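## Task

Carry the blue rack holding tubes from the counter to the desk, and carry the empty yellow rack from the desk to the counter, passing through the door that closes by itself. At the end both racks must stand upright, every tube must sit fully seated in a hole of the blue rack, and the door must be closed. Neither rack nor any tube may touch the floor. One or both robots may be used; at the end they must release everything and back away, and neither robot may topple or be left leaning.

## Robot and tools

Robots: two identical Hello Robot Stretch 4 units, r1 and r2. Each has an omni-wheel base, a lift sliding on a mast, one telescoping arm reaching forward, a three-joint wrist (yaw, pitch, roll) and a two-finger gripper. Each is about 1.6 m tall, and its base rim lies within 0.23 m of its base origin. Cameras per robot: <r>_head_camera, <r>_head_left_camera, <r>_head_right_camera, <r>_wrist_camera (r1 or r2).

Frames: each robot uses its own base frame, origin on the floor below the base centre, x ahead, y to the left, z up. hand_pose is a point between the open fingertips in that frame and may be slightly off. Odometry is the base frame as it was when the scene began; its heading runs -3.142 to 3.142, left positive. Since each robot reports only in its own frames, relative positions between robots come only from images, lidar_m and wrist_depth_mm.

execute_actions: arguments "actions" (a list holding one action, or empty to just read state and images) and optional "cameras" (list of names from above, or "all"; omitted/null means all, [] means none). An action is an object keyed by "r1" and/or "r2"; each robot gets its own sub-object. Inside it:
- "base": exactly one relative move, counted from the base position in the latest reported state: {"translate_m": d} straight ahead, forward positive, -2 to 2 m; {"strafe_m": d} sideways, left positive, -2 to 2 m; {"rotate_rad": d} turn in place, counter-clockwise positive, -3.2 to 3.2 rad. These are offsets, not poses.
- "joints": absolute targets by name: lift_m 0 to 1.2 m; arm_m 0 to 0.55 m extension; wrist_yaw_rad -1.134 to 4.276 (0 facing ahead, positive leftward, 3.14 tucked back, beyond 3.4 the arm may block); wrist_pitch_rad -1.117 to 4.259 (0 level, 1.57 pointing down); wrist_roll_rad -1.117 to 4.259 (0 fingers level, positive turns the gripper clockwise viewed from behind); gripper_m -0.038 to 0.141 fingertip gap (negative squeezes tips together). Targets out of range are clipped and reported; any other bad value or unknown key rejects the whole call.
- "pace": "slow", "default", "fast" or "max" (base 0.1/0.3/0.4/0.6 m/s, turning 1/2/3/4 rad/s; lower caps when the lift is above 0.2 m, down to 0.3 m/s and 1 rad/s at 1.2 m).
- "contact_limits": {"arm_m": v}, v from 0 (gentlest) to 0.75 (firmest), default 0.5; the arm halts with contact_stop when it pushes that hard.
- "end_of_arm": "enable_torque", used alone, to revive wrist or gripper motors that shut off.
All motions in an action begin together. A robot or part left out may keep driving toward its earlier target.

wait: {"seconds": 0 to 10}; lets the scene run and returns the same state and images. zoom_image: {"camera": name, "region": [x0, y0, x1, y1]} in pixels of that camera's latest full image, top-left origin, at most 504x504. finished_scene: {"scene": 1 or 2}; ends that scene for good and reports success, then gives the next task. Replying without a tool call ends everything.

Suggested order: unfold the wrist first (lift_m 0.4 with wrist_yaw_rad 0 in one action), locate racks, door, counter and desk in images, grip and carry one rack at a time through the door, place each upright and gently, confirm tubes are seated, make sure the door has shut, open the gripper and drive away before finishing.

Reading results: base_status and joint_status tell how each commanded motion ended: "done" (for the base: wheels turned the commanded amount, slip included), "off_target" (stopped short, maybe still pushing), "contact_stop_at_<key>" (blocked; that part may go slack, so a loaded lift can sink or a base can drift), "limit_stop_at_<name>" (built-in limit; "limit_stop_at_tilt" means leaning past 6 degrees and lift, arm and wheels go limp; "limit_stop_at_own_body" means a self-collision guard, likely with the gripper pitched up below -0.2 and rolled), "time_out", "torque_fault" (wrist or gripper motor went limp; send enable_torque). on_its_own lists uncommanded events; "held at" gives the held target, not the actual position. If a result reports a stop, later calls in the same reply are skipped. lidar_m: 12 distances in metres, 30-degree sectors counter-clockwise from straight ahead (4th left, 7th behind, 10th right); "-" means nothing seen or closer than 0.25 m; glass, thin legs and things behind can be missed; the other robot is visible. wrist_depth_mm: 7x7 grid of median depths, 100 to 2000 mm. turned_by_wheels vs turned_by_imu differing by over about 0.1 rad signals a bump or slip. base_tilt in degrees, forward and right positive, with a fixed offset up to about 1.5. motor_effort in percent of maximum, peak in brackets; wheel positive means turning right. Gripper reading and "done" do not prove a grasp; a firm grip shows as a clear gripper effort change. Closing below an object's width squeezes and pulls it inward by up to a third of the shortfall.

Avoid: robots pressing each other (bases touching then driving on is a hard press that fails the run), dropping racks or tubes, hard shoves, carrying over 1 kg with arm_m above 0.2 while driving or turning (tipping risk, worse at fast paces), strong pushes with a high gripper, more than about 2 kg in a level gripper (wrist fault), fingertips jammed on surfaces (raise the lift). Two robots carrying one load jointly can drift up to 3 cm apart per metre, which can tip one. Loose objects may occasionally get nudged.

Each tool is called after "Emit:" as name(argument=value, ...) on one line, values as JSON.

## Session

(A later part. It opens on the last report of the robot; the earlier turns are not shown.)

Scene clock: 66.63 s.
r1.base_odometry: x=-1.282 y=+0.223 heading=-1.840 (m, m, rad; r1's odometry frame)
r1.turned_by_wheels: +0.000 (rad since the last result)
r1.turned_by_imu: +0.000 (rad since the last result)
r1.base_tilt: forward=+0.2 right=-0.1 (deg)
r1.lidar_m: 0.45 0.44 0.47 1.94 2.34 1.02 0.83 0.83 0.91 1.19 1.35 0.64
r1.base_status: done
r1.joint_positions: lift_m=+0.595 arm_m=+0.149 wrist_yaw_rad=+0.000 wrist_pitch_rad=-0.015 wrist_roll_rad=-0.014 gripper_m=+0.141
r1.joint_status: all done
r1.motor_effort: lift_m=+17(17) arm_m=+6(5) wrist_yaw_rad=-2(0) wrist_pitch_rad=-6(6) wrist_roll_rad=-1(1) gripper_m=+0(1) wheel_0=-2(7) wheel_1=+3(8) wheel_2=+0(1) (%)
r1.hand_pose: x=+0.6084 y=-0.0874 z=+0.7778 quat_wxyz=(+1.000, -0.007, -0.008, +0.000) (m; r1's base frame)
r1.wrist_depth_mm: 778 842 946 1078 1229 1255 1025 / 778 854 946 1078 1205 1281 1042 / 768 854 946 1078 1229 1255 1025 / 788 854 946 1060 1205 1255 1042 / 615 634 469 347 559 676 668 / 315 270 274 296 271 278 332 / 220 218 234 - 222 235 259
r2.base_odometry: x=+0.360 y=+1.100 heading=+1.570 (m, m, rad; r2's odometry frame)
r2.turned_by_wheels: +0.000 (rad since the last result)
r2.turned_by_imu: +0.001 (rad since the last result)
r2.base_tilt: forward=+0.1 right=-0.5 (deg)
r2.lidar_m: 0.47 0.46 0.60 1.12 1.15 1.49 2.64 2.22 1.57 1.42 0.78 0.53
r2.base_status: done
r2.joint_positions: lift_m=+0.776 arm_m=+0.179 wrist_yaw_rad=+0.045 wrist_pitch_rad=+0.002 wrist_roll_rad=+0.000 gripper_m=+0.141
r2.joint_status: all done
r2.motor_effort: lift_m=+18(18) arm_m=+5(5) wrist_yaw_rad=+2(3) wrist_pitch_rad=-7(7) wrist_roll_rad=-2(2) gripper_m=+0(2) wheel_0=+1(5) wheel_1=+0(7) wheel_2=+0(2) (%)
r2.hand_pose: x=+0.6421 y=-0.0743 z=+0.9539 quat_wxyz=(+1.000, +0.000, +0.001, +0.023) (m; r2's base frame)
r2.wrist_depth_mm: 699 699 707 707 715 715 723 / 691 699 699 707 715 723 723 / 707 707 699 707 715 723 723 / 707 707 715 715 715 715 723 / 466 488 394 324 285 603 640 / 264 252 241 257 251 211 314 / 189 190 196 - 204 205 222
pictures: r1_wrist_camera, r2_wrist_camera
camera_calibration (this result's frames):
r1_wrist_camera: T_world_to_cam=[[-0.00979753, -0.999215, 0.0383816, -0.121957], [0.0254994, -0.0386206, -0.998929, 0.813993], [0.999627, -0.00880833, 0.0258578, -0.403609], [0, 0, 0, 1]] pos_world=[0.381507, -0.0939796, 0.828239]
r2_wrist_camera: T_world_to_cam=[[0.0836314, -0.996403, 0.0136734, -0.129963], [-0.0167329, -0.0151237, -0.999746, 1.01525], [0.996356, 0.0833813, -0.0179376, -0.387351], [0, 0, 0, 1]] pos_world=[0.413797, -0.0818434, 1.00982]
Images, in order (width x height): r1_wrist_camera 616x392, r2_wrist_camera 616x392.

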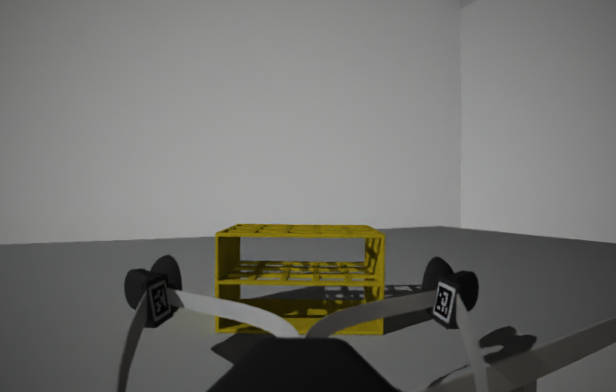

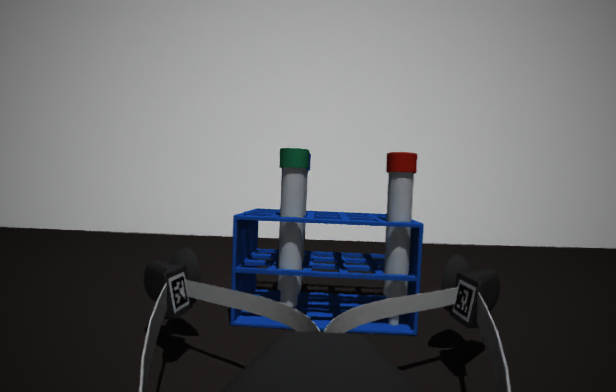

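Emit:
execute_actions(actions=[{"r1":{"joints":{"arm_m":0.228}},"r2":{"joints":{"arm_m":0.225}}}], cameras=["r2_wrist_camera","r1_wrist_camera","r1_head_camera","r2_head_camera"])

Emit:
zoom_image(camera="r2_head_camera", region=[190,300,310,420])

Emit:
zoom_image(camera="r1_head_camera", region=[190,330,310,450])

Scene clock: 71.40 s.
r1.base_odometry: x=-1.282 y=+0.223 heading=-1.840 (m, m, rad; r1's odometry frame)
r1.turned_by_wheels: +0.000 (rad since the last result)
r1.turned_by_imu: +0.000 (rad since the last result)
r1.base_tilt: forward=+0.1 right=+0.0 (deg)
r1.lidar_m: 0.46 0.42 0.47 1.94 2.33 1.03 0.84 0.84 0.90 1.18 1.35 0.62
r1.base_status: not commanded
r1.joint_positions: lift_m=+0.595 arm_m=+0.227 wrist_yaw_rad=+0.000 wrist_pitch_rad=-0.015 wrist_roll_rad=-0.014 gripper_m=+0.141
r1.joint_status: all done
r1.motor_effort: lift_m=+17(17) arm_m=+6(7) wrist_yaw_rad=+0(1) wrist_pitch_rad=-6(6) wrist_roll_rad=-1(1) gripper_m=+1(1) wheel_0=-2(2) wheel_1=+3(3) wheel_2=+0(0) (%)
r1.hand_pose: x=+0.6864 y=-0.0874 z=+0.7778 quat_wxyz=(+1.000, -0.007, -0.008, +0.000) (m; r1's base frame)
r1.wrist_depth_mm: 715 778 878 976 1118 1229 1008 / 715 788 891 991 1138 1229 1008 / 723 788 891 976 1138 1205 991 / 723 798 891 1008 1118 1229 1008 / 621 634 235 477 480 676 668 / 315 267 193 257 200 277 329 / 218 217 208 - 215 220 233
r2.base_odometry: x=+0.360 y=+1.099 heading=+1.569 (m, m, rad; r2's odometry frame)
r2.turned_by_wheels: +0.000 (rad since the last result)
r2.turned_by_imu: +0.018 (rad since the last result)
r2.base_tilt: forward=+0.1 right=-0.6 (deg)
r2.lidar_m: 0.48 0.50 0.62 1.11 1.15 1.52 2.63 2.25 1.57 1.45 0.79 0.53
r2.base_status: not commanded
r2.joint_positions: lift_m=+0.776 arm_m=+0.199 wrist_yaw_rad=+0.040 wrist_pitch_rad=-0.002 wrist_roll_rad=+0.001 gripper_m=+0.141
r2.joint_status: arm_m contact_stop (moved +0.020 of +0.046)
r2.on_its_own: arm_m is slack since a contact_stop (your +0.225 is given up); wrist_yaw_rad is at rest, and its effort (+15) is outside its rest range (-13 to +13)
r2.motor_effort: lift_m=+15(19) arm_m=+0(23) wrist_yaw_rad=+15(42) wrist_pitch_rad=+6(31) wrist_roll_rad=-3(6) gripper_m=+1(0) wheel_0=+2(2) wheel_1=+2(8) wheel_2=-7(13) (%)
r2.hand_pose: x=+0.6618 y=-0.0757 z=+0.9554 quat_wxyz=(+1.000, +0.000, -0.001, +0.020) (m; r2's base frame)
r2.wrist_depth_mm: 683 683 691 691 691 707 707 / 691 691 691 691 699 699 699 / 691 691 691 691 699 707 699 / 691 691 699 691 699 691 691 / 496 525 492 262 278 676 707 / 278 265 251 236 241 212 334 / 197 198 206 - 214 215 233
pictures: r1_head_camera, r1_wrist_camera, r2_head_camera, r2_wrist_camera
camera_calibration (this result's frames):
r1_wrist_camera: T_world_to_cam=[[-0.00982282, -0.999215, 0.0383814, -0.121183], [0.0255138, -0.0386212, -0.998928, 0.811999], [0.999626, -0.00883304, 0.0258732, -0.481581], [0, 0, 0, 1]] pos_world=[0.459493, -0.0939811, 0.828239]
r2_wrist_camera: T_world_to_cam=[[0.0789039, -0.996792, 0.0134094, -0.129644], [-0.0124993, -0.0144395, -0.999818, 1.01436], [0.996804, 0.0787219, -0.0135985, -0.411648], [0, 0, 0, 1]] pos_world=[0.43324, -0.0821752, 1.01032]
Images, in order (width x height): r1_head_camera 420x560, r1_wrist_camera 616x392, r2_head_camera 420x560, r2_wrist_camera 616x392.

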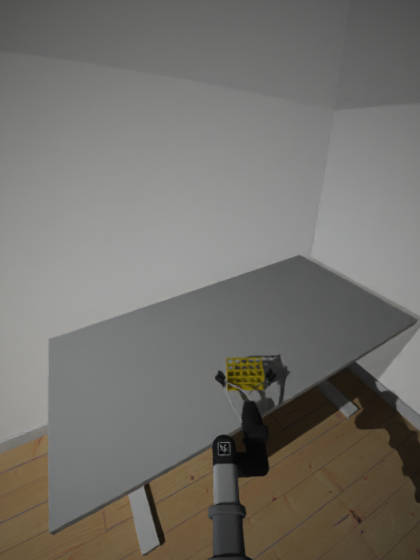

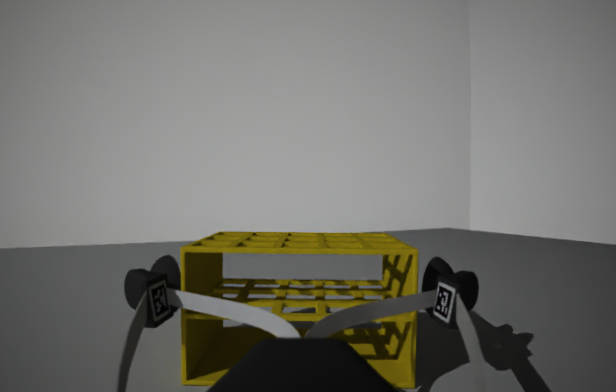

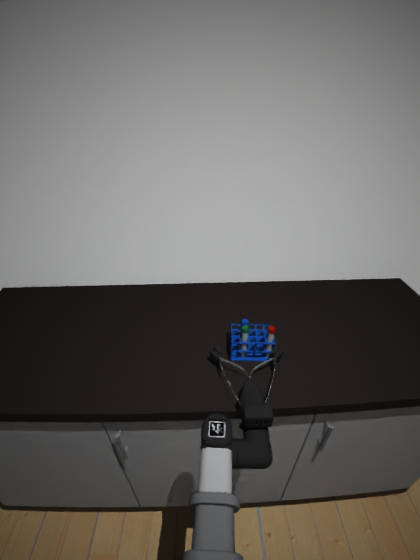

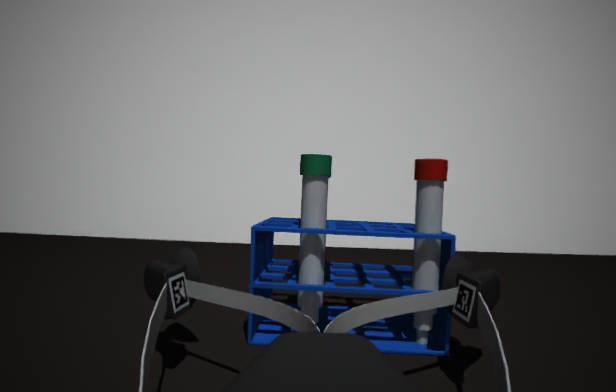

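Region (190, 300, 310, 420) of r2_head_camera's 420x560 image, scaled by 4.200, with more detail than that image has.

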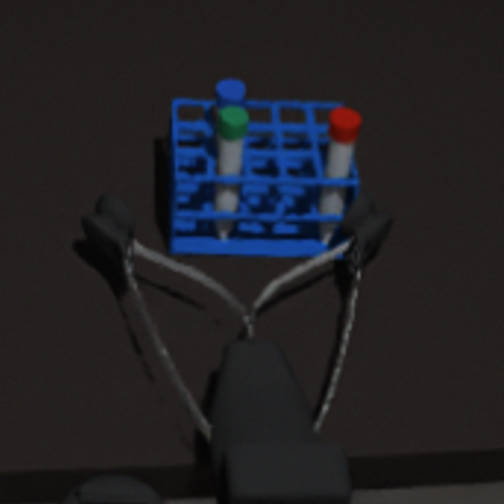

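Region (190, 330, 310, 450) of r1_head_camera's 420x560 image, scaled by 4.200, with more detail than that image has.

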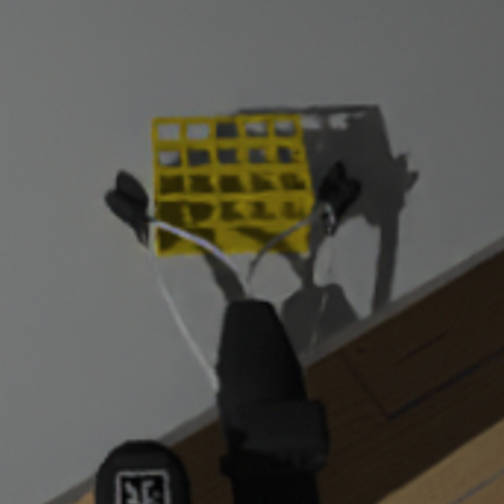

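Emit:
execute_actions(actions=[{"r1":{"joints":{"gripper_m":0.085}},"r2":{"joints":{"arm_m":0.13}}}], cameras=["r1_wrist_camera"])

Emit:
execute_actions(actions=[{"r1":{"joints":{"lift_m":0.66}},"r2":{"base":{"rotate_rad":-0.018},"joints":{"lift_m":0.85,"wrist_pitch_rad":0.28,"wrist_yaw_rad":0.045}}}], cameras=["r1_wrist_camera","r2_wrist_camera","r2_head_camera"])

Scene clock: 78.63 s.
r1.base_odometry: x=-1.282 y=+0.223 heading=-1.840 (m, m, rad; r1's odometry frame)
r1.turned_by_wheels: +0.000 (rad since the last result)
r1.turned_by_imu: +0.000 (rad since the last result)
r1.base_tilt: forward=+0.0 right=+0.0 (deg)
r1.lidar_m: 0.44 0.43 0.47 1.92 2.33 1.00 0.83 0.82 0.90 1.19 1.36 0.61
r1.base_status: not commanded
r1.joint_positions: lift_m=+0.595 arm_m=+0.227 wrist_yaw_rad=+0.000 wrist_pitch_rad=-0.015 wrist_roll_rad=-0.014 gripper_m=+0.085
r1.joint_status: all done
r1.motor_effort: lift_m=+17(17) arm_m=+6(6) wrist_yaw_rad=+0(1) wrist_pitch_rad=-5(6) wrist_roll_rad=-1(1) gripper_m=-19(16) wheel_0=-2(2) wheel_1=+3(3) wheel_2=+0(0) (%)
r1.hand_pose: x=+0.6864 y=-0.0874 z=+0.7778 quat_wxyz=(+1.000, -0.007, -0.008, +0.000) (m; r1's base frame)
r1.wrist_depth_mm: 715 798 878 976 1118 1229 991 / 723 778 878 991 1138 1229 1008 / 715 788 878 991 1160 1205 1025 / 723 798 878 991 1138 1229 991 / 615 634 232 477 477 668 668 / 315 186 203 232 204 276 329 / 217 215 199 - 202 220 233
r2.base_odometry: x=+0.360 y=+1.100 heading=+1.570 (m, m, rad; r2's odometry frame)
r2.turned_by_wheels: +0.000 (rad since the last result)
r2.turned_by_imu: +0.002 (rad since the last result)
r2.base_tilt: forward=+0.1 right=-0.6 (deg)
r2.lidar_m: 0.46 0.48 0.62 1.10 1.15 1.52 2.63 2.25 1.55 1.42 0.76 0.52
r2.base_status: not commanded
r2.joint_positions: lift_m=+0.776 arm_m=+0.131 wrist_yaw_rad=+0.045 wrist_pitch_rad=+0.002 wrist_roll_rad=+0.000 gripper_m=+0.141
r2.joint_status: all done
r2.motor_effort: lift_m=+19(19) arm_m=-5(5) wrist_yaw_rad=+2(14) wrist_pitch_rad=-7(8) wrist_roll_rad=-2(4) gripper_m=-1(3) wheel_0=+0(2) wheel_1=+1(2) wheel_2=+0(7) (%)
r2.hand_pose: x=+0.5939 y=-0.0744 z=+0.9538 quat_wxyz=(+1.000, +0.000, +0.001, +0.022) (m; r2's base frame)
r2.wrist_depth_mm: 759 759 768 768 759 759 768 / 759 759 750 750 768 759 759 / 759 759 750 759 778 759 768 / 759 768 768 768 759 759 778 / 466 488 525 364 343 615 640 / 265 252 241 294 254 211 314 / 189 190 197 - 204 206 221
pictures: r1_wrist_camera
camera_calibration (this result's frames):
r1_wrist_camera: T_world_to_cam=[[-0.00982274, -0.999215, 0.0383814, -0.121183], [0.0255141, -0.0386212, -0.998928, 0.811999], [0.999626, -0.00883295, 0.0258734, -0.481581], [0, 0, 0, 1]] pos_world=[0.459493, -0.0939811, 0.828239]
Images, in order (width x height): r1_wrist_camera 616x392.

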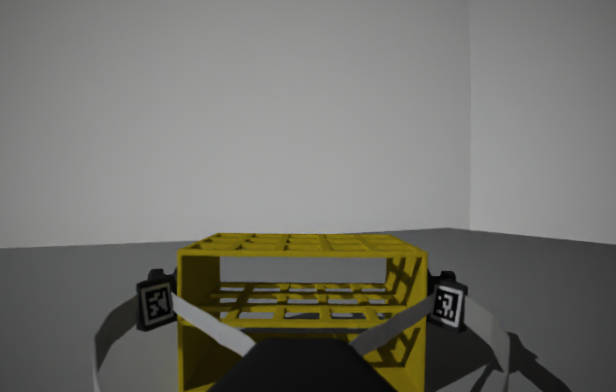

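Scene clock: 79.90 s.
r1.base_odometry: x=-1.282 y=+0.223 heading=-1.840 (m, m, rad; r1's odometry frame)
r1.turned_by_wheels: +0.000 (rad since the last result)
r1.turned_by_imu: +0.000 (rad since the last result)
r1.base_tilt: forward=+0.1 right=+0.0 (deg)
r1.lidar_m: 0.46 0.43 0.47 1.94 2.33 1.00 0.84 0.83 0.89 1.18 1.36 0.62
r1.base_status: not commanded
r1.joint_positions: lift_m=+0.660 arm_m=+0.227 wrist_yaw_rad=+0.000 wrist_pitch_rad=-0.014 wrist_roll_rad=-0.014 gripper_m=+0.085
r1.joint_status: all done
r1.motor_effort: lift_m=+22(27) arm_m=+5(6) wrist_yaw_rad=-1(0) wrist_pitch_rad=-9(8) wrist_roll_rad=+0(0) gripper_m=-18(18) wheel_0=-2(2) wheel_1=+3(2) wheel_2=+0(0) (%)
r1.hand_pose: x=+0.6864 y=-0.0874 z=+0.8421 quat_wxyz=(+1.000, -0.007, -0.007, +0.000) (m; r1's base frame)
r1.wrist_depth_mm: 723 788 878 1008 1118 1205 991 / 723 788 891 991 1118 1205 1008 / 715 788 891 991 1118 1229 1008 / 723 798 891 991 1118 1229 1008 / 723 778 233 768 759 1118 960 / 504 187 202 233 193 439 530 / 351 347 199 - 204 353 362
r2.base_odometry: x=+0.360 y=+1.100 heading=+1.552 (m, m, rad; r2's odometry frame)
r2.turned_by_wheels: -0.018 (rad since the last result)
r2.turned_by_imu: -0.017 (rad since the last result)
r2.base_tilt: forward=+0.1 right=-0.6 (deg)
r2.lidar_m: 0.47 0.48 0.65 1.12 1.14 1.46 2.66 2.27 1.57 1.43 0.78 0.54
r2.base_status: done
r2.joint_positions: lift_m=+0.850 arm_m=+0.131 wrist_yaw_rad=+0.045 wrist_pitch_rad=+0.282 wrist_roll_rad=+0.000 gripper_m=+0.141
r2.joint_status: all done
r2.motor_effort: lift_m=+23(23) arm_m=-5(5) wrist_yaw_rad=+1(8) wrist_pitch_rad=-5(90) wrist_roll_rad=-2(10) gripper_m=+1(2) wheel_0=+0(2) wheel_1=-1(4) wheel_2=+1(1) (%)
r2.hand_pose: x=+0.5826 y=-0.0748 z=+0.9477 quat_wxyz=(+0.990, -0.003, +0.140, +0.022) (m; r2's base frame)
r2.wrist_depth_mm: 683 691 691 691 683 699 699 / 715 715 715 723 732 723 723 / 741 750 750 741 741 759 759 / 473 484 492 342 353 535 549 / 320 329 334 332 325 351 355 / 244 236 231 257 236 211 262 / 200 200 203 - 208 207 216
pictures: r1_wrist_camera, r2_head_camera, r2_wrist_camera
camera_calibration (this result's frames):
r1_wrist_camera: T_world_to_cam=[[-0.0097882, -0.999215, 0.0383903, -0.123683], [0.0246205, -0.0386213, -0.998951, 0.876882], [0.999649, -0.00883274, 0.0249792, -0.482513], [0, 0, 0, 1]] pos_world=[0.459544, -0.0939811, 0.892762]
r2_wrist_camera: T_world_to_cam=[[0.0860251, -0.99629, 0.00244924, -0.116124], [-0.292022, -0.027565, -0.956014, 1.12609], [0.952535, 0.081526, -0.29331, -0.0417276], [0, 0, 0, 1]] pos_world=[0.378579, -0.0812504, 1.0646]
Images, in order (width x height): r1_wrist_camera 616x392, r2_head_camera 420x560, r2_wrist_camera 616x392.

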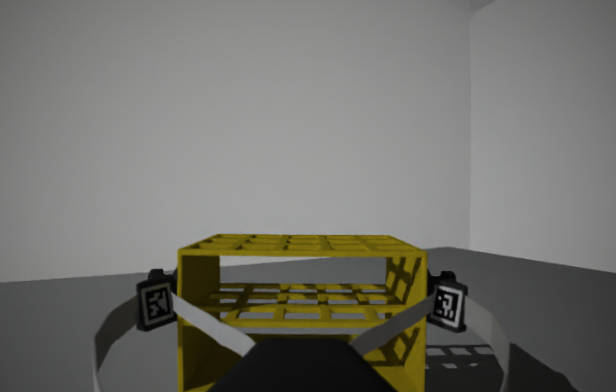

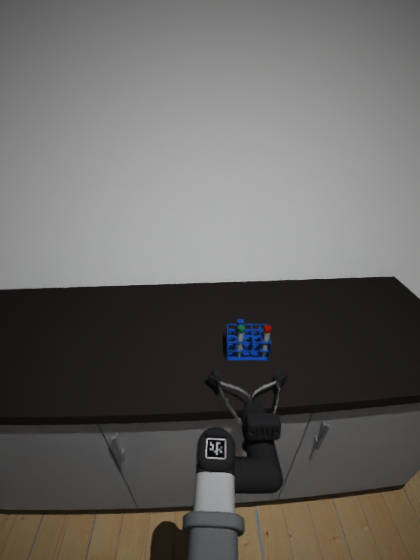

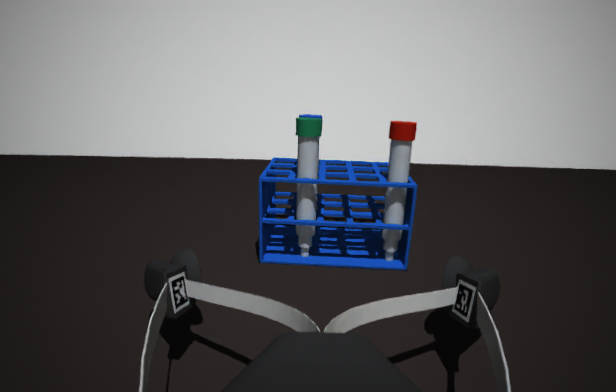

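Emit:
execute_actions(actions=[{"r1":{"base":{"rotate_rad":0.47},"joints":{"arm_m":0.0,"lift_m":0.68}},"r2":{"base":{"strafe_m":-0.007},"joints":{"lift_m":0.858,"arm_m":0.2}}}], cameras=["r1_head_left_camera","r1_head_right_camera","r2_wrist_camera","r2_head_camera"])

Scene clock: 96.13 s.
r1.base_odometry: x=-1.282 y=+0.223 heading=-1.370 (m, m, rad; r1's odometry frame)
r1.turned_by_wheels: +0.470 (rad since the last result)
r1.turned_by_imu: +0.480 (rad since the last result)
r1.base_tilt: forward=+0.1 right=+0.0 (deg)
r1.lidar_m: 0.42 0.47 1.84 2.40 1.06 0.84 0.82 0.89 1.09 1.37 0.65 0.47
r1.base_status: done
r1.joint_positions: lift_m=+0.680 arm_m=+0.001 wrist_yaw_rad=+0.000 wrist_pitch_rad=-0.014 wrist_roll_rad=-0.014 gripper_m=+0.085
r1.joint_status: all done
r1.motor_effort: lift_m=+22(23) arm_m=-5(5) wrist_yaw_rad=-1(4) wrist_pitch_rad=-10(9) wrist_roll_rad=-1(1) gripper_m=-19(20) wheel_0=+0(7) wheel_1=+0(7) wheel_2=-2(8) (%)
r1.hand_pose: x=+0.4603 y=-0.0874 z=+0.8621 quat_wxyz=(+1.000, -0.007, -0.007, +0.000) (m; r1's base frame)
r1.wrist_depth_mm: 1025 1025 1025 1042 1042 1008 1008 / 1025 1025 1025 1042 1008 1025 1008 / 1025 1025 1025 1025 1025 1025 1025 / 1025 1025 1025 1025 1025 1025 1042 / 1025 1025 233 878 866 1025 1025 / 1042 187 203 233 192 500 603 / 399 392 199 - 203 399 421
r2.base_odometry: x=+0.367 y=+1.100 heading=+1.552 (m, m, rad; r2's odometry frame)
r2.turned_by_wheels: +0.000 (rad since the last result)
r2.turned_by_imu: +0.001 (rad since the last result)
r2.base_tilt: forward=+0.1 right=-0.6 (deg)
r2.lidar_m: 0.47 0.50 0.62 1.10 1.14 1.49 2.64 2.23 1.54 1.43 0.76 0.52
r2.base_status: done
r2.joint_positions: lift_m=+0.858 arm_m=+0.199 wrist_yaw_rad=+0.045 wrist_pitch_rad=+0.282 wrist_roll_rad=+0.000 gripper_m=+0.141
r2.joint_status: all done
r2.motor_effort: lift_m=+23(25) arm_m=+5(5) wrist_yaw_rad=+1(2) wrist_pitch_rad=-6(7) wrist_roll_rad=-2(2) gripper_m=+0(1) wheel_0=-2(6) wheel_1=+2(6) wheel_2=+0(1) (%)
r2.hand_pose: x=+0.6507 y=-0.0748 z=+0.9557 quat_wxyz=(+0.990, -0.003, +0.141, +0.022) (m; r2's base frame)
r2.wrist_depth_mm: 621 621 621 634 627 634 640 / 654 647 654 654 654 661 661 / 683 683 683 683 683 699 699 / 492 504 517 254 285 569 569 / 338 345 312 266 272 370 375 / 255 249 241 259 247 211 276 / 209 210 213 - 217 217 227
pictures: r1_head_left_camera, r1_head_right_camera, r2_head_camera, r2_wrist_camera
camera_calibration (this result's frames):
r2_wrist_camera: T_world_to_cam=[[0.085896, -0.996301, 0.00245138, -0.121961], [-0.292224, -0.0275462, -0.955953, 1.15366], [0.952485, 0.0813962, -0.293509, -0.104075], [0, 0, 0, 1]] pos_world=[0.446732, -0.0812597, 1.07259]
Images, in order (width x height): r1_head_left_camera 420x672, r1_head_right_camera 420x672, r2_head_camera 420x560, r2_wrist_camera 616x392.

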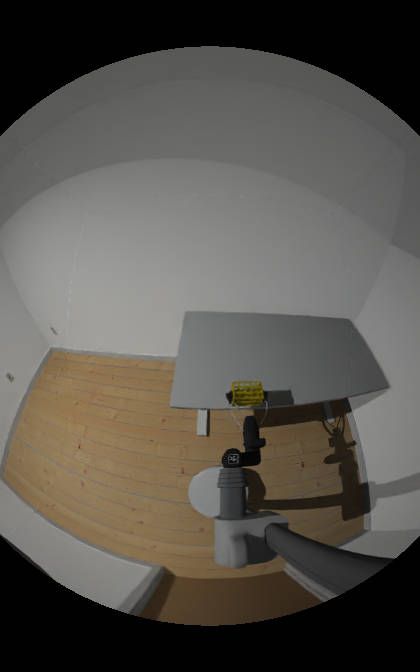

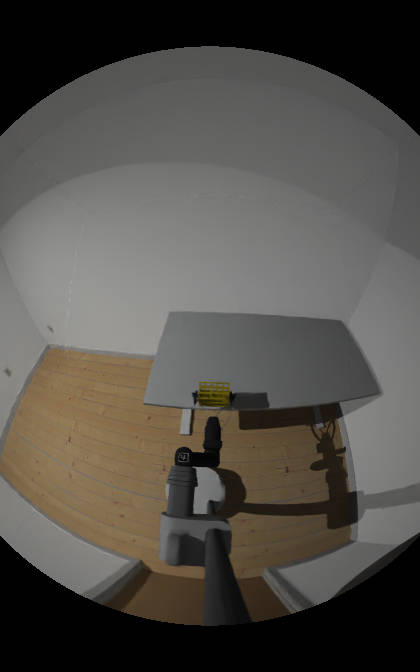

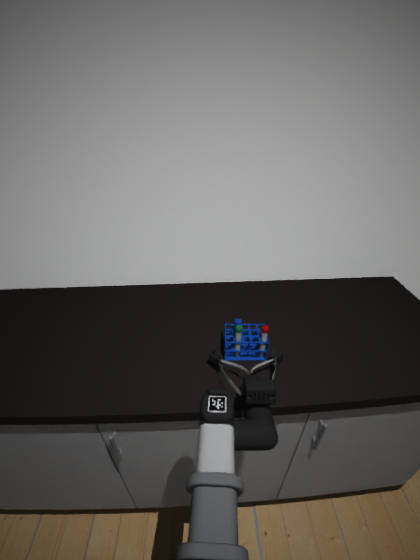

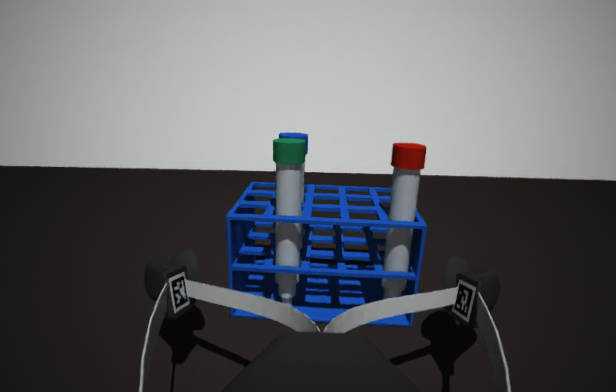

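Emit:
execute_actions(actions=[{"r1":{"base":{"translate_m":-0.45}},"r2":{"joints":{"arm_m":0.245}}}], cameras=["r1_head_left_camera","r1_head_right_camera","r2_wrist_camera","r2_head_camera"])

Scene clock: 101.47 s.
r1.base_odometry: x=-1.371 y=+0.664 heading=-1.371 (m, m, rad; r1's odometry frame)
r1.turned_by_wheels: +0.000 (rad since the last result)
r1.turned_by_imu: +0.000 (rad since the last result)
r1.base_tilt: forward=+0.0 right=+0.0 (deg)
r1.lidar_m: 0.43 0.93 2.47 1.12 0.49 0.41 0.37 0.40 0.57 1.34 1.29 0.93
r1.base_status: done
r1.joint_positions: lift_m=+0.680 arm_m=+0.001 wrist_yaw_rad=+0.000 wrist_pitch_rad=-0.014 wrist_roll_rad=-0.014 gripper_m=+0.085
r1.joint_status: not commanded
r1.motor_effort: lift_m=+22(23) arm_m=-5(5) wrist_yaw_rad=-1(2) wrist_pitch_rad=-9(9) wrist_roll_rad=-1(1) gripper_m=-18(19) wheel_0=-2(8) wheel_1=-3(7) wheel_2=+1(11) (%)
r1.hand_pose: x=+0.4603 y=-0.0874 z=+0.8621 quat_wxyz=(+1.000, -0.007, -0.007, +0.000) (m; r1's base frame)
r1.wrist_depth_mm: 1499 1464 1499 1464 1499 1464 1464 / 1464 1499 1499 1464 1499 1464 1464 / 1464 1464 1499 1464 1464 1464 1464 / 1464 1464 1464 1464 1464 1464 1464 / 1464 1464 233 866 878 1229 1205 / 1499 187 203 233 192 661 741 / 1499 1464 200 - 203 1464 1464
r2.base_odometry: x=+0.367 y=+1.100 heading=+1.552 (m, m, rad; r2's odometry frame)
r2.turned_by_wheels: +0.000 (rad since the last result)
r2.turned_by_imu: +0.001 (rad since the last result)
r2.base_tilt: forward=+0.1 right=-0.6 (deg)
r2.lidar_m: 0.45 0.46 0.63 1.12 1.13 1.50 2.63 2.23 1.56 1.44 0.79 0.52
r2.base_status: not commanded
r2.joint_positions: lift_m=+0.858 arm_m=+0.244 wrist_yaw_rad=+0.045 wrist_pitch_rad=+0.282 wrist_roll_rad=+0.000 gripper_m=+0.141
r2.joint_status: all done
r2.motor_effort: lift_m=+23(23) arm_m=+5(6) wrist_yaw_rad=+2(3) wrist_pitch_rad=-6(6) wrist_roll_rad=-2(2) gripper_m=-1(1) wheel_0=-2(2) wheel_1=+2(2) wheel_2=+0(0) (%)
r2.hand_pose: x=+0.6957 y=-0.0748 z=+0.9557 quat_wxyz=(+0.990, -0.003, +0.141, +0.022) (m; r2's base frame)
r2.wrist_depth_mm: 580 585 585 585 585 585 591 / 603 609 615 615 615 621 621 / 627 634 640 634 634 647 634 / 496 508 521 236 236 559 574 / 336 345 218 213 200 366 375 / 255 247 206 205 198 211 277 / 208 209 212 - 213 217 227
pictures: r1_head_left_camera, r1_head_right_camera, r2_head_camera, r2_wrist_camera
camera_calibration (this result's frames):
r2_wrist_camera: T_world_to_cam=[[0.0858547, -0.996305, 0.00245206, -0.12581], [-0.292232, -0.0275353, -0.955951, 1.16681], [0.952486, 0.0813563, -0.293517, -0.14693], [0, 0, 0, 1]] pos_world=[0.491729, -0.0812628, 1.07259]
Images, in order (width x height): r1_head_left_camera 420x672, r1_head_right_camera 420x672, r2_head_camera 420x560, r2_wrist_camera 616x392.

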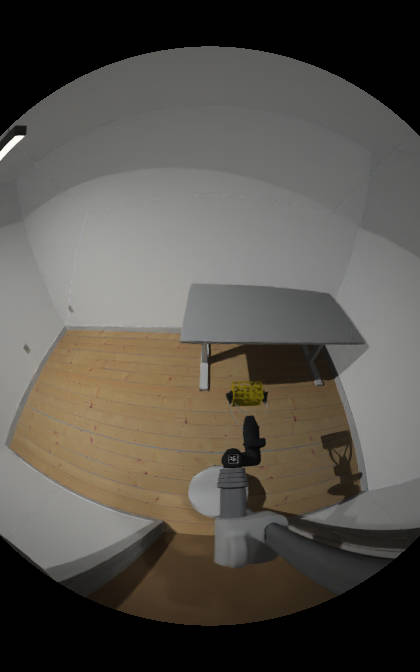

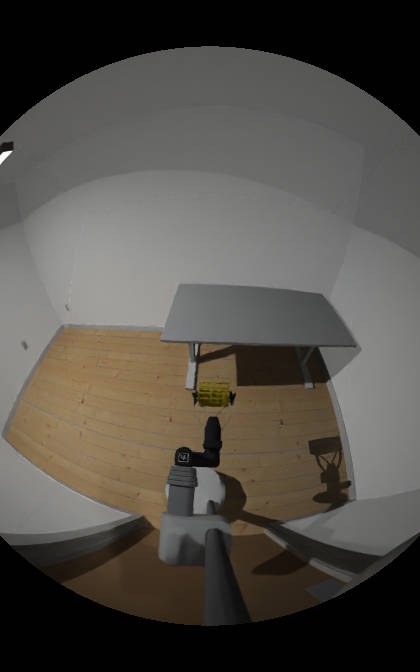

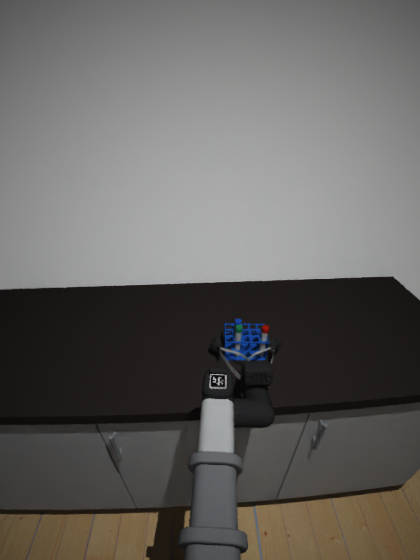

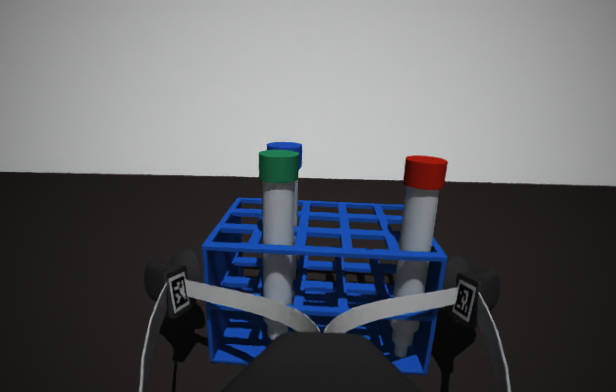

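Emit:
execute_actions(actions=[{"r1":{"base":{"strafe_m":-0.15}},"r2":{"joints":{"gripper_m":0.08}}}], cameras=["r2_wrist_camera"])

Emit:
execute_actions(actions=[{"r1":{"base":{"translate_m":-0.12},"pace":"slow"},"r2":{"joints":{"lift_m":0.92}}}], cameras=["r2_wrist_camera","r2_head_camera","r1_head_right_camera"])

Scene clock: 105.73 s.
r1.base_odometry: x=-1.518 y=+0.634 heading=-1.370 (m, m, rad; r1's odometry frame)
r1.turned_by_wheels: +0.000 (rad since the last result)
r1.turned_by_imu: +0.000 (rad since the last result)
r1.base_tilt: forward=+0.0 right=+0.0 (deg)
r1.lidar_m: 0.43 0.94 2.46 1.14 0.54 0.41 0.39 0.40 0.48 1.20 1.25 0.92
r1.base_status: done
r1.joint_positions: lift_m=+0.680 arm_m=+0.001 wrist_yaw_rad=+0.000 wrist_pitch_rad=-0.014 wrist_roll_rad=-0.014 gripper_m=+0.085
r1.joint_status: not commanded
r1.motor_effort: lift_m=+22(22) arm_m=-5(5) wrist_yaw_rad=-1(0) wrist_pitch_rad=-9(9) wrist_roll_rad=-1(1) gripper_m=-19(20) wheel_0=+1(10) wheel_1=+0(10) wheel_2=+0(1) (%)
r1.hand_pose: x=+0.4603 y=-0.0874 z=+0.8621 quat_wxyz=(+1.000, -0.007, -0.007, +0.000) (m; r1's base frame)
r1.wrist_depth_mm: 1499 1499 1464 1464 1464 1464 1464 / 1464 1464 1499 1499 1464 1464 1430 / 1464 1464 1464 1464 1430 1464 1464 / 1499 1430 1464 1464 1464 1464 1464 / 1464 1499 233 866 878 1205 1205 / 1499 187 203 233 193 661 750 / 1499 1464 199 - 203 1464 1464
r2.base_odometry: x=+0.367 y=+1.100 heading=+1.552 (m, m, rad; r2's odometry frame)
r2.turned_by_wheels: +0.000 (rad since the last result)
r2.turned_by_imu: +0.001 (rad since the last result)
r2.base_tilt: forward=+0.1 right=-0.6 (deg)
r2.lidar_m: 0.46 0.48 0.63 1.11 1.15 1.52 2.64 2.23 1.54 1.45 0.78 0.52
r2.base_status: not commanded
r2.joint_positions: lift_m=+0.858 arm_m=+0.244 wrist_yaw_rad=+0.045 wrist_pitch_rad=+0.283 wrist_roll_rad=+0.000 gripper_m=+0.080
r2.joint_status: all done
r2.motor_effort: lift_m=+23(23) arm_m=+5(5) wrist_yaw_rad=+2(2) wrist_pitch_rad=-9(9) wrist_roll_rad=-3(2) gripper_m=-21(29) wheel_0=-2(2) wheel_1=+2(2) wheel_2=+0(0) (%)
r2.hand_pose: x=+0.6956 y=-0.0749 z=+0.9554 quat_wxyz=(+0.990, -0.003, +0.141, +0.022) (m; r2's base frame)
r2.wrist_depth_mm: 580 580 585 585 585 597 597 / 603 603 609 609 615 621 615 / 634 640 640 634 647 640 647 / 488 504 512 484 226 554 569 / 336 343 208 204 188 366 370 / 254 234 197 204 191 181 273 / 208 208 204 - 199 217 216
pictures: r2_wrist_camera
camera_calibration (this result's frames):
r2_wrist_camera: T_world_to_cam=[[0.0858054, -0.996309, 0.00241273, -0.125749], [-0.293186, -0.0275644, -0.955658, 1.1669], [0.952197, 0.0812932, -0.294469, -0.145828], [0, 0, 0, 1]] pos_world=[0.491766, -0.0812651, 1.07252]
Images, in order (width x height): r2_wrist_camera 616x392.

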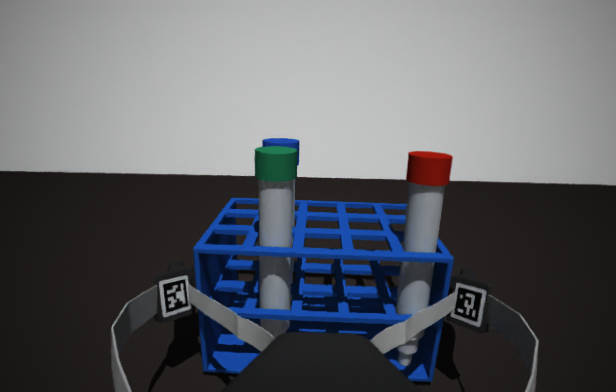

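Scene clock: 108.23 s.
r1.base_odometry: x=-1.542 y=+0.751 heading=-1.371 (m, m, rad; r1's odometry frame)
r1.turned_by_wheels: +0.000 (rad since the last result)
r1.turned_by_imu: +0.000 (rad since the last result)
r1.base_tilt: forward=+0.1 right=-0.1 (deg)
r1.lidar_m: 0.44 1.05 2.65 0.71 0.37 0.29 0.26 0.28 0.39 0.83 1.26 1.06
r1.base_status: done
r1.joint_positions: lift_m=+0.680 arm_m=+0.001 wrist_yaw_rad=+0.000 wrist_pitch_rad=-0.014 wrist_roll_rad=-0.014 gripper_m=+0.085
r1.joint_status: not commanded
r1.motor_effort: lift_m=+22(22) arm_m=-5(5) wrist_yaw_rad=-2(1) wrist_pitch_rad=-9(9) wrist_roll_rad=-1(0) gripper_m=-19(18) wheel_0=-2(7) wheel_1=-2(6) wheel_2=+4(10) (%)
r1.hand_pose: x=+0.4603 y=-0.0874 z=+0.8621 quat_wxyz=(+1.000, -0.007, -0.007, +0.000) (m; r1's base frame)
r1.wrist_depth_mm: 1576 1618 1618 1576 1576 1576 1576 / 1618 1618 1576 1618 1618 1618 1576 / 1618 1537 1576 1576 1576 1576 1576 / 1618 1576 1576 1618 1576 1576 1576 / 1618 1576 232 866 854 1205 1205 / 1576 187 202 233 193 778 1160 / 1576 1576 198 - 202 1576 1182
r2.base_odometry: x=+0.367 y=+1.100 heading=+1.552 (m, m, rad; r2's odometry frame)
r2.turned_by_wheels: +0.000 (rad since the last result)
r2.turned_by_imu: +0.001 (rad since the last result)
r2.base_tilt: forward=+0.1 right=-0.6 (deg)
r2.lidar_m: 0.47 0.48 0.62 1.12 1.14 1.50 2.64 2.22 1.58 1.45 0.78 0.53
r2.base_status: not commanded
r2.joint_positions: lift_m=+0.920 arm_m=+0.244 wrist_yaw_rad=+0.045 wrist_pitch_rad=+0.283 wrist_roll_rad=+0.000 gripper_m=+0.080
r2.joint_status: all done
r2.motor_effort: lift_m=+24(27) arm_m=+5(5) wrist_yaw_rad=+2(2) wrist_pitch_rad=-9(9) wrist_roll_rad=-2(2) gripper_m=-23(22) wheel_0=-2(2) wheel_1=+2(2) wheel_2=+0(0) (%)
r2.hand_pose: x=+0.6956 y=-0.0749 z=+1.0173 quat_wxyz=(+0.990, -0.003, +0.141, +0.022) (m; r2's base frame)
r2.wrist_depth_mm: 585 580 580 597 585 585 591 / 603 597 615 621 615 621 621 / 634 640 634 634 640 647 640 / 661 654 654 661 225 676 676 / 466 473 208 204 187 508 517 / 351 325 198 205 191 181 382 / 287 290 271 - 199 300 303
pictures: r1_head_right_camera, r2_head_camera, r2_wrist_camera
camera_calibration (this result's frames):
r2_wrist_camera: T_world_to_cam=[[0.0858059, -0.996309, 0.00240776, -0.125893], [-0.293316, -0.0275709, -0.955618, 1.22611], [0.952157, 0.0812914, -0.294599, -0.127429], [0, 0, 0, 1]] pos_world=[0.491772, -0.0812648, 1.13445]
Images, in order (width x height): r1_head_right_camera 420x672, r2_head_camera 420x560, r2_wrist_camera 616x392.

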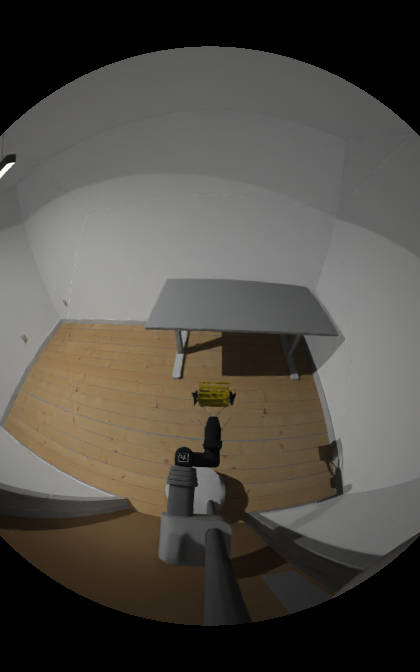

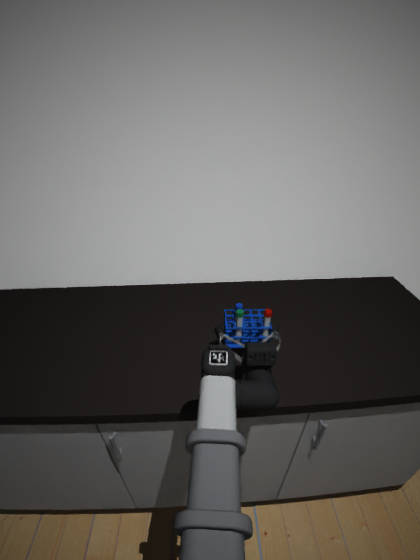

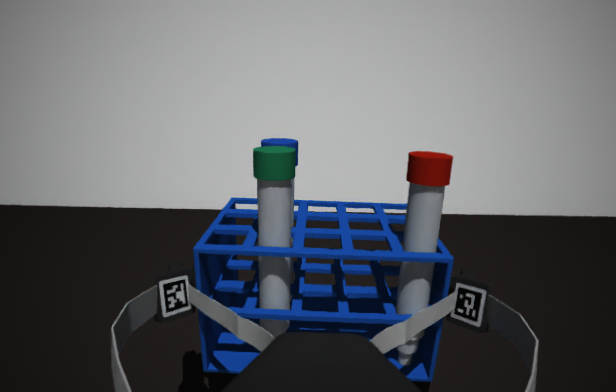

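Emit:
execute_actions(actions=[{"r1":{"base":{"translate_m":-0.55},"pace":"slow"},"r2":{"base":{"translate_m":-1.85},"joints":{"arm_m":0.0,"wrist_yaw_rad":0}}}], cameras=["r2_wrist_camera","r2_head_right_camera","r1_head_right_camera","r1_head_left_camera"])

Scene clock: 119.83 s.
r1.base_odometry: x=-1.651 y=+1.290 heading=-1.371 (m, m, rad; r1's odometry frame)
r1.turned_by_wheels: +0.000 (rad since the last result)
r1.turned_by_imu: +0.000 (rad since the last result)
r1.base_tilt: forward=+0.1 right=+0.0 (deg)
r1.lidar_m: 0.43 2.47 0.37 0.25 0.25 0.25 0.26 1.27 1.23 0.86 0.44 1.64
r1.base_status: done
r1.joint_positions: lift_m=+0.680 arm_m=+0.001 wrist_yaw_rad=+0.000 wrist_pitch_rad=-0.014 wrist_roll_rad=-0.014 gripper_m=+0.085
r1.joint_status: not commanded
r1.motor_effort: lift_m=+21(22) arm_m=-5(5) wrist_yaw_rad=-1(4) wrist_pitch_rad=-9(10) wrist_roll_rad=-1(1) gripper_m=-19(19) wheel_0=-4(7) wheel_1=-3(13) wheel_2=+5(15) (%)
r1.hand_pose: x=+0.4602 y=-0.0874 z=+0.8622 quat_wxyz=(+1.000, -0.007, -0.007, +0.000) (m; r1's base frame)
r1.wrist_depth_mm: - - - - - - 1576 / - - - - - - 1576 / - - - - - - 1537 / - - - - - - 1537 / - - 233 1983 1537 1921 1499 / - 187 202 233 193 1708 1576 / 1921 1863 200 - 204 1808 1537
r2.base_odometry: x=+0.331 y=-0.750 heading=+1.552 (m, m, rad; r2's odometry frame)
r2.turned_by_wheels: +0.000 (rad since the last result)
r2.turned_by_imu: +0.002 (rad since the last result)
r2.base_tilt: forward=+0.1 right=-0.6 (deg)
r2.lidar_m: 0.42 1.54 1.03 0.95 0.99 0.85 0.74 0.79 1.06 1.29 0.98 2.13
r2.base_status: done
r2.joint_positions: lift_m=+0.920 arm_m=+0.001 wrist_yaw_rad=+0.000 wrist_pitch_rad=+0.284 wrist_roll_rad=+0.000 gripper_m=+0.080
r2.joint_status: all done
r2.motor_effort: lift_m=+23(24) arm_m=-5(6) wrist_yaw_rad=+2(2) wrist_pitch_rad=-10(11) wrist_roll_rad=-2(2) gripper_m=-24(21) wheel_0=-1(4) wheel_1=+1(4) wheel_2=-1(6) (%)
r2.hand_pose: x=+0.4490 y=-0.0874 z=+1.0173 quat_wxyz=(+0.990, +0.000, +0.141, +0.000) (m; r2's base frame)
r2.wrist_depth_mm: 1661 - - - - - 1921 / 1618 - - - - - 1921 / 1756 - - - - - 1983 / 1708 - - - 250 - 1863 / 1661 - 201 204 187 - 1921 / 1661 1661 198 204 191 181 1863 / 1464 1499 1397 - 200 1537 1576
pictures: r1_head_left_camera, r1_head_right_camera, r2_head_right_camera, r2_wrist_camera
camera_calibration (this result's frames):
r2_wrist_camera: T_world_to_cam=[[0.0408478, -0.999162, 0.00242192, -0.097331], [-0.294526, -0.014357, -0.955536, 1.15509], [0.95477, 0.0383182, -0.294866, 0.103739], [0, 0, 0, 1]] pos_world=[0.245132, -0.084641, 1.13455]
Images, in order (width x height): r1_head_left_camera 420x672, r1_head_right_camera 420x672, r2_head_right_camera 420x672, r2_wrist_camera 616x392.

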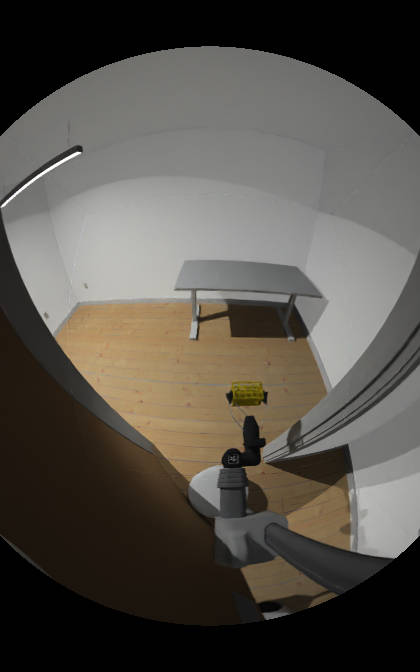

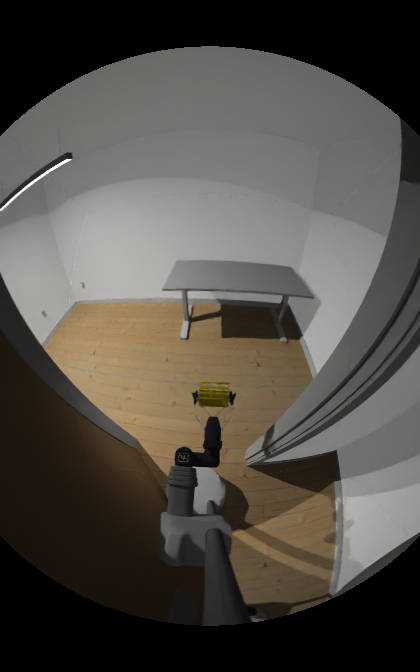

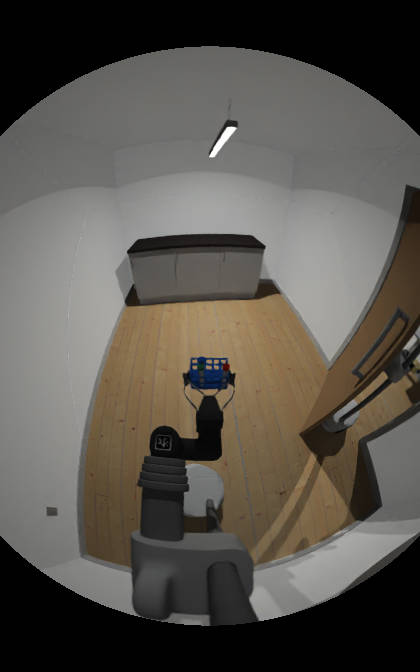

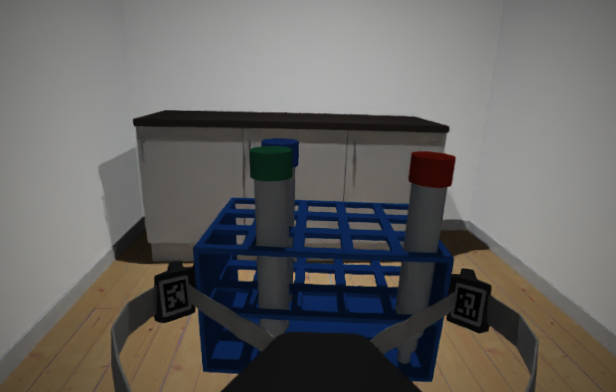

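Emit:
execute_actions(actions=[{"r1":{"base":{"translate_m":-0.17}},"r2":{"base":{"rotate_rad":-1.5},"joints":{"lift_m":0.76}}}], cameras=[])

Emit:
execute_actions(actions=[{"r1":{"base":{"strafe_m":0.28},"pace":"slow"}}], cameras=["r2_head_camera","r2_head_left_camera","r1_head_left_camera"])

Scene clock: 131.20 s.
r1.base_odometry: x=-1.685 y=+1.457 heading=-1.371 (m, m, rad; r1's odometry frame)
r1.turned_by_wheels: +0.000 (rad since the last result)
r1.turned_by_imu: +0.000 (rad since the last result)
r1.base_tilt: forward=+0.1 right=+0.1 (deg)
r1.lidar_m: 0.45 2.64 0.30 0.25 - 0.25 0.28 0.88 1.25 1.19 0.55 0.55
r1.base_status: done
r1.joint_positions: lift_m=+0.680 arm_m=+0.001 wrist_yaw_rad=+0.000 wrist_pitch_rad=-0.014 wrist_roll_rad=-0.014 gripper_m=+0.085
r1.joint_status: not commanded
r1.motor_effort: lift_m=+21(21) arm_m=-5(5) wrist_yaw_rad=+0(2) wrist_pitch_rad=-9(9) wrist_roll_rad=-1(1) gripper_m=-19(19) wheel_0=-5(9) wheel_1=-3(7) wheel_2=+2(12) (%)
r1.hand_pose: x=+0.4602 y=-0.0874 z=+0.8622 quat_wxyz=(+1.000, -0.007, -0.007, +0.000) (m; r1's base frame)
r1.wrist_depth_mm: - - - - - - 1537 / - - - - - - 1499 / - - - - - - 1576 / - - - - - - 1576 / - - 233 1983 1537 - 1537 / - 187 202 232 204 1863 1537 / 1921 1921 200 - 204 1863 1537
r2.base_odometry: x=+0.331 y=-0.750 heading=+0.052 (m, m, rad; r2's odometry frame)
r2.turned_by_wheels: -1.500 (rad since the last result)
r2.turned_by_imu: -1.472 (rad since the last result)
r2.base_tilt: forward=+0.1 right=-0.6 (deg)
r2.lidar_m: 0.42 0.97 2.28 2.28 1.42 1.01 0.97 1.00 0.78 0.73 0.80 1.10
r2.base_status: done
r2.joint_positions: lift_m=+0.760 arm_m=+0.001 wrist_yaw_rad=+0.000 wrist_pitch_rad=+0.283 wrist_roll_rad=+0.000 gripper_m=+0.080
r2.joint_status: all done
r2.motor_effort: lift_m=+18(22) arm_m=-5(5) wrist_yaw_rad=+2(1) wrist_pitch_rad=-9(10) wrist_roll_rad=-2(2) gripper_m=-25(27) wheel_0=-1(5) wheel_1=+1(6) wheel_2=-1(8) (%)
r2.hand_pose: x=+0.4490 y=-0.0875 z=+0.8577 quat_wxyz=(+0.990, +0.000, +0.141, +0.000) (m; r2's base frame)
r2.wrist_depth_mm: 1366 - - 1281 1229 1281 1042 / 960 788 - 1336 1308 1336 1042 / 1008 - - 1397 1397 1397 1060 / 946 - - 1464 226 1397 1042 / 1042 1983 208 204 193 1397 1042 / 1138 1118 198 205 191 181 1008 / 1205 1042 1042 - 200 1281 946
pictures: none
No camera images: the call's "cameras" was empty. Leave "cameras" out to get every camera's image.

Scene clock: 135.13 s.
r1.base_odometry: x=-1.411 y=+1.512 heading=-1.371 (m, m, rad; r1's odometry frame)
r1.turned_by_wheels: +0.000 (rad since the last result)
r1.turned_by_imu: +0.001 (rad since the last result)
r1.base_tilt: forward=+0.2 right=+0.0 (deg)
r1.lidar_m: 0.42 0.29 0.25 - 0.25 0.28 2.21 1.04 1.12 1.46 0.75 1.80
r1.base_status: done
r1.joint_positions: lift_m=+0.680 arm_m=+0.001 wrist_yaw_rad=+0.000 wrist_pitch_rad=-0.014 wrist_roll_rad=-0.014 gripper_m=+0.085
r1.joint_status: not commanded
r1.motor_effort: lift_m=+21(21) arm_m=-5(5) wrist_yaw_rad=-1(1) wrist_pitch_rad=-9(9) wrist_roll_rad=-1(1) gripper_m=-18(19) wheel_0=-4(8) wheel_1=+7(12) wheel_2=+0(1) (%)
r1.hand_pose: x=+0.4602 y=-0.0874 z=+0.8622 quat_wxyz=(+1.000, -0.007, -0.007, +0.000) (m; r1's base frame)
r1.wrist_depth_mm: - - - - - - 1921 / - - - - - - 1983 / - - - - - - 1863 / - - - - - - 1921 / - - 233 1983 1537 - 1863 / - 187 203 232 193 1863 1921 / 1921 1921 199 - 202 1808 1808
r2.base_odometry: x=+0.331 y=-0.750 heading=+0.052 (m, m, rad; r2's odometry frame)
r2.turned_by_wheels: +0.000 (rad since the last result)
r2.turned_by_imu: +0.001 (rad since the last result)
r2.base_tilt: forward=+0.1 right=-0.6 (deg)
r2.lidar_m: 0.42 1.16 1.08 2.30 1.42 0.99 0.96 1.02 0.84 0.75 0.76 1.11
r2.base_status: not commanded
r2.joint_positions: lift_m=+0.760 arm_m=+0.001 wrist_yaw_rad=+0.000 wrist_pitch_rad=+0.283 wrist_roll_rad=+0.000 gripper_m=+0.080
r2.joint_status: not commanded
r2.motor_effort: lift_m=+18(18) arm_m=-5(5) wrist_yaw_rad=+2(2) wrist_pitch_rad=-10(10) wrist_roll_rad=-2(2) gripper_m=-22(23) wheel_0=-1(1) wheel_1=+1(1) wheel_2=-1(1) (%)
r2.hand_pose: x=+0.4490 y=-0.0875 z=+0.8577 quat_wxyz=(+0.990, +0.000, +0.141, +0.000) (m; r2's base frame)
r2.wrist_depth_mm: 1308 - - 1281 1308 1255 1060 / 831 - - 1336 1336 1308 1042 / 1205 - - 1397 1366 1397 1025 / 1205 - - 1430 225 1464 1060 / 1182 - 208 204 189 1397 1025 / 1182 1078 197 204 192 180 1008 / 1008 1182 1182 - 200 1281 960
pictures: r1_head_left_camera, r2_head_camera, r2_head_left_camera
Images, in order (width x height): r1_head_left_camera 420x672, r2_head_camera 420x560, r2_head_left_camera 420x672.

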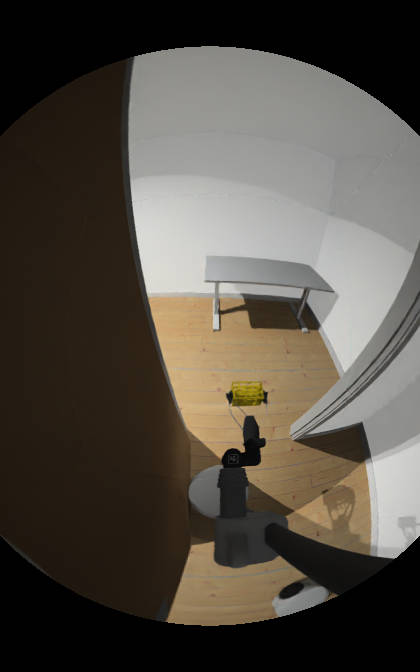

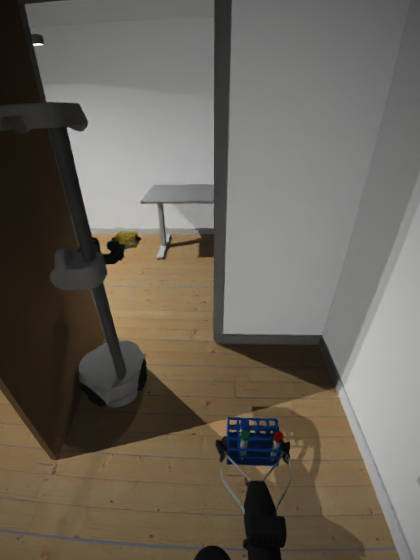

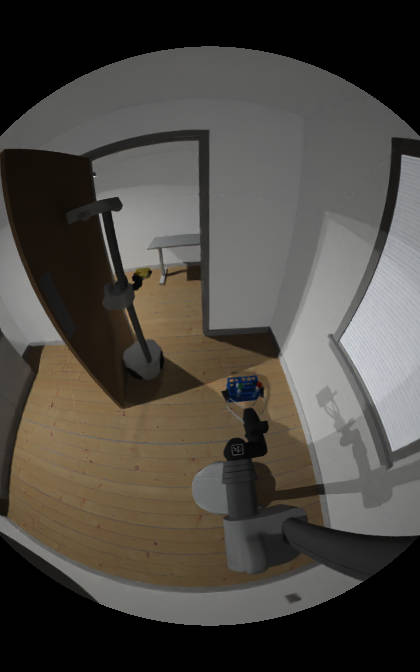

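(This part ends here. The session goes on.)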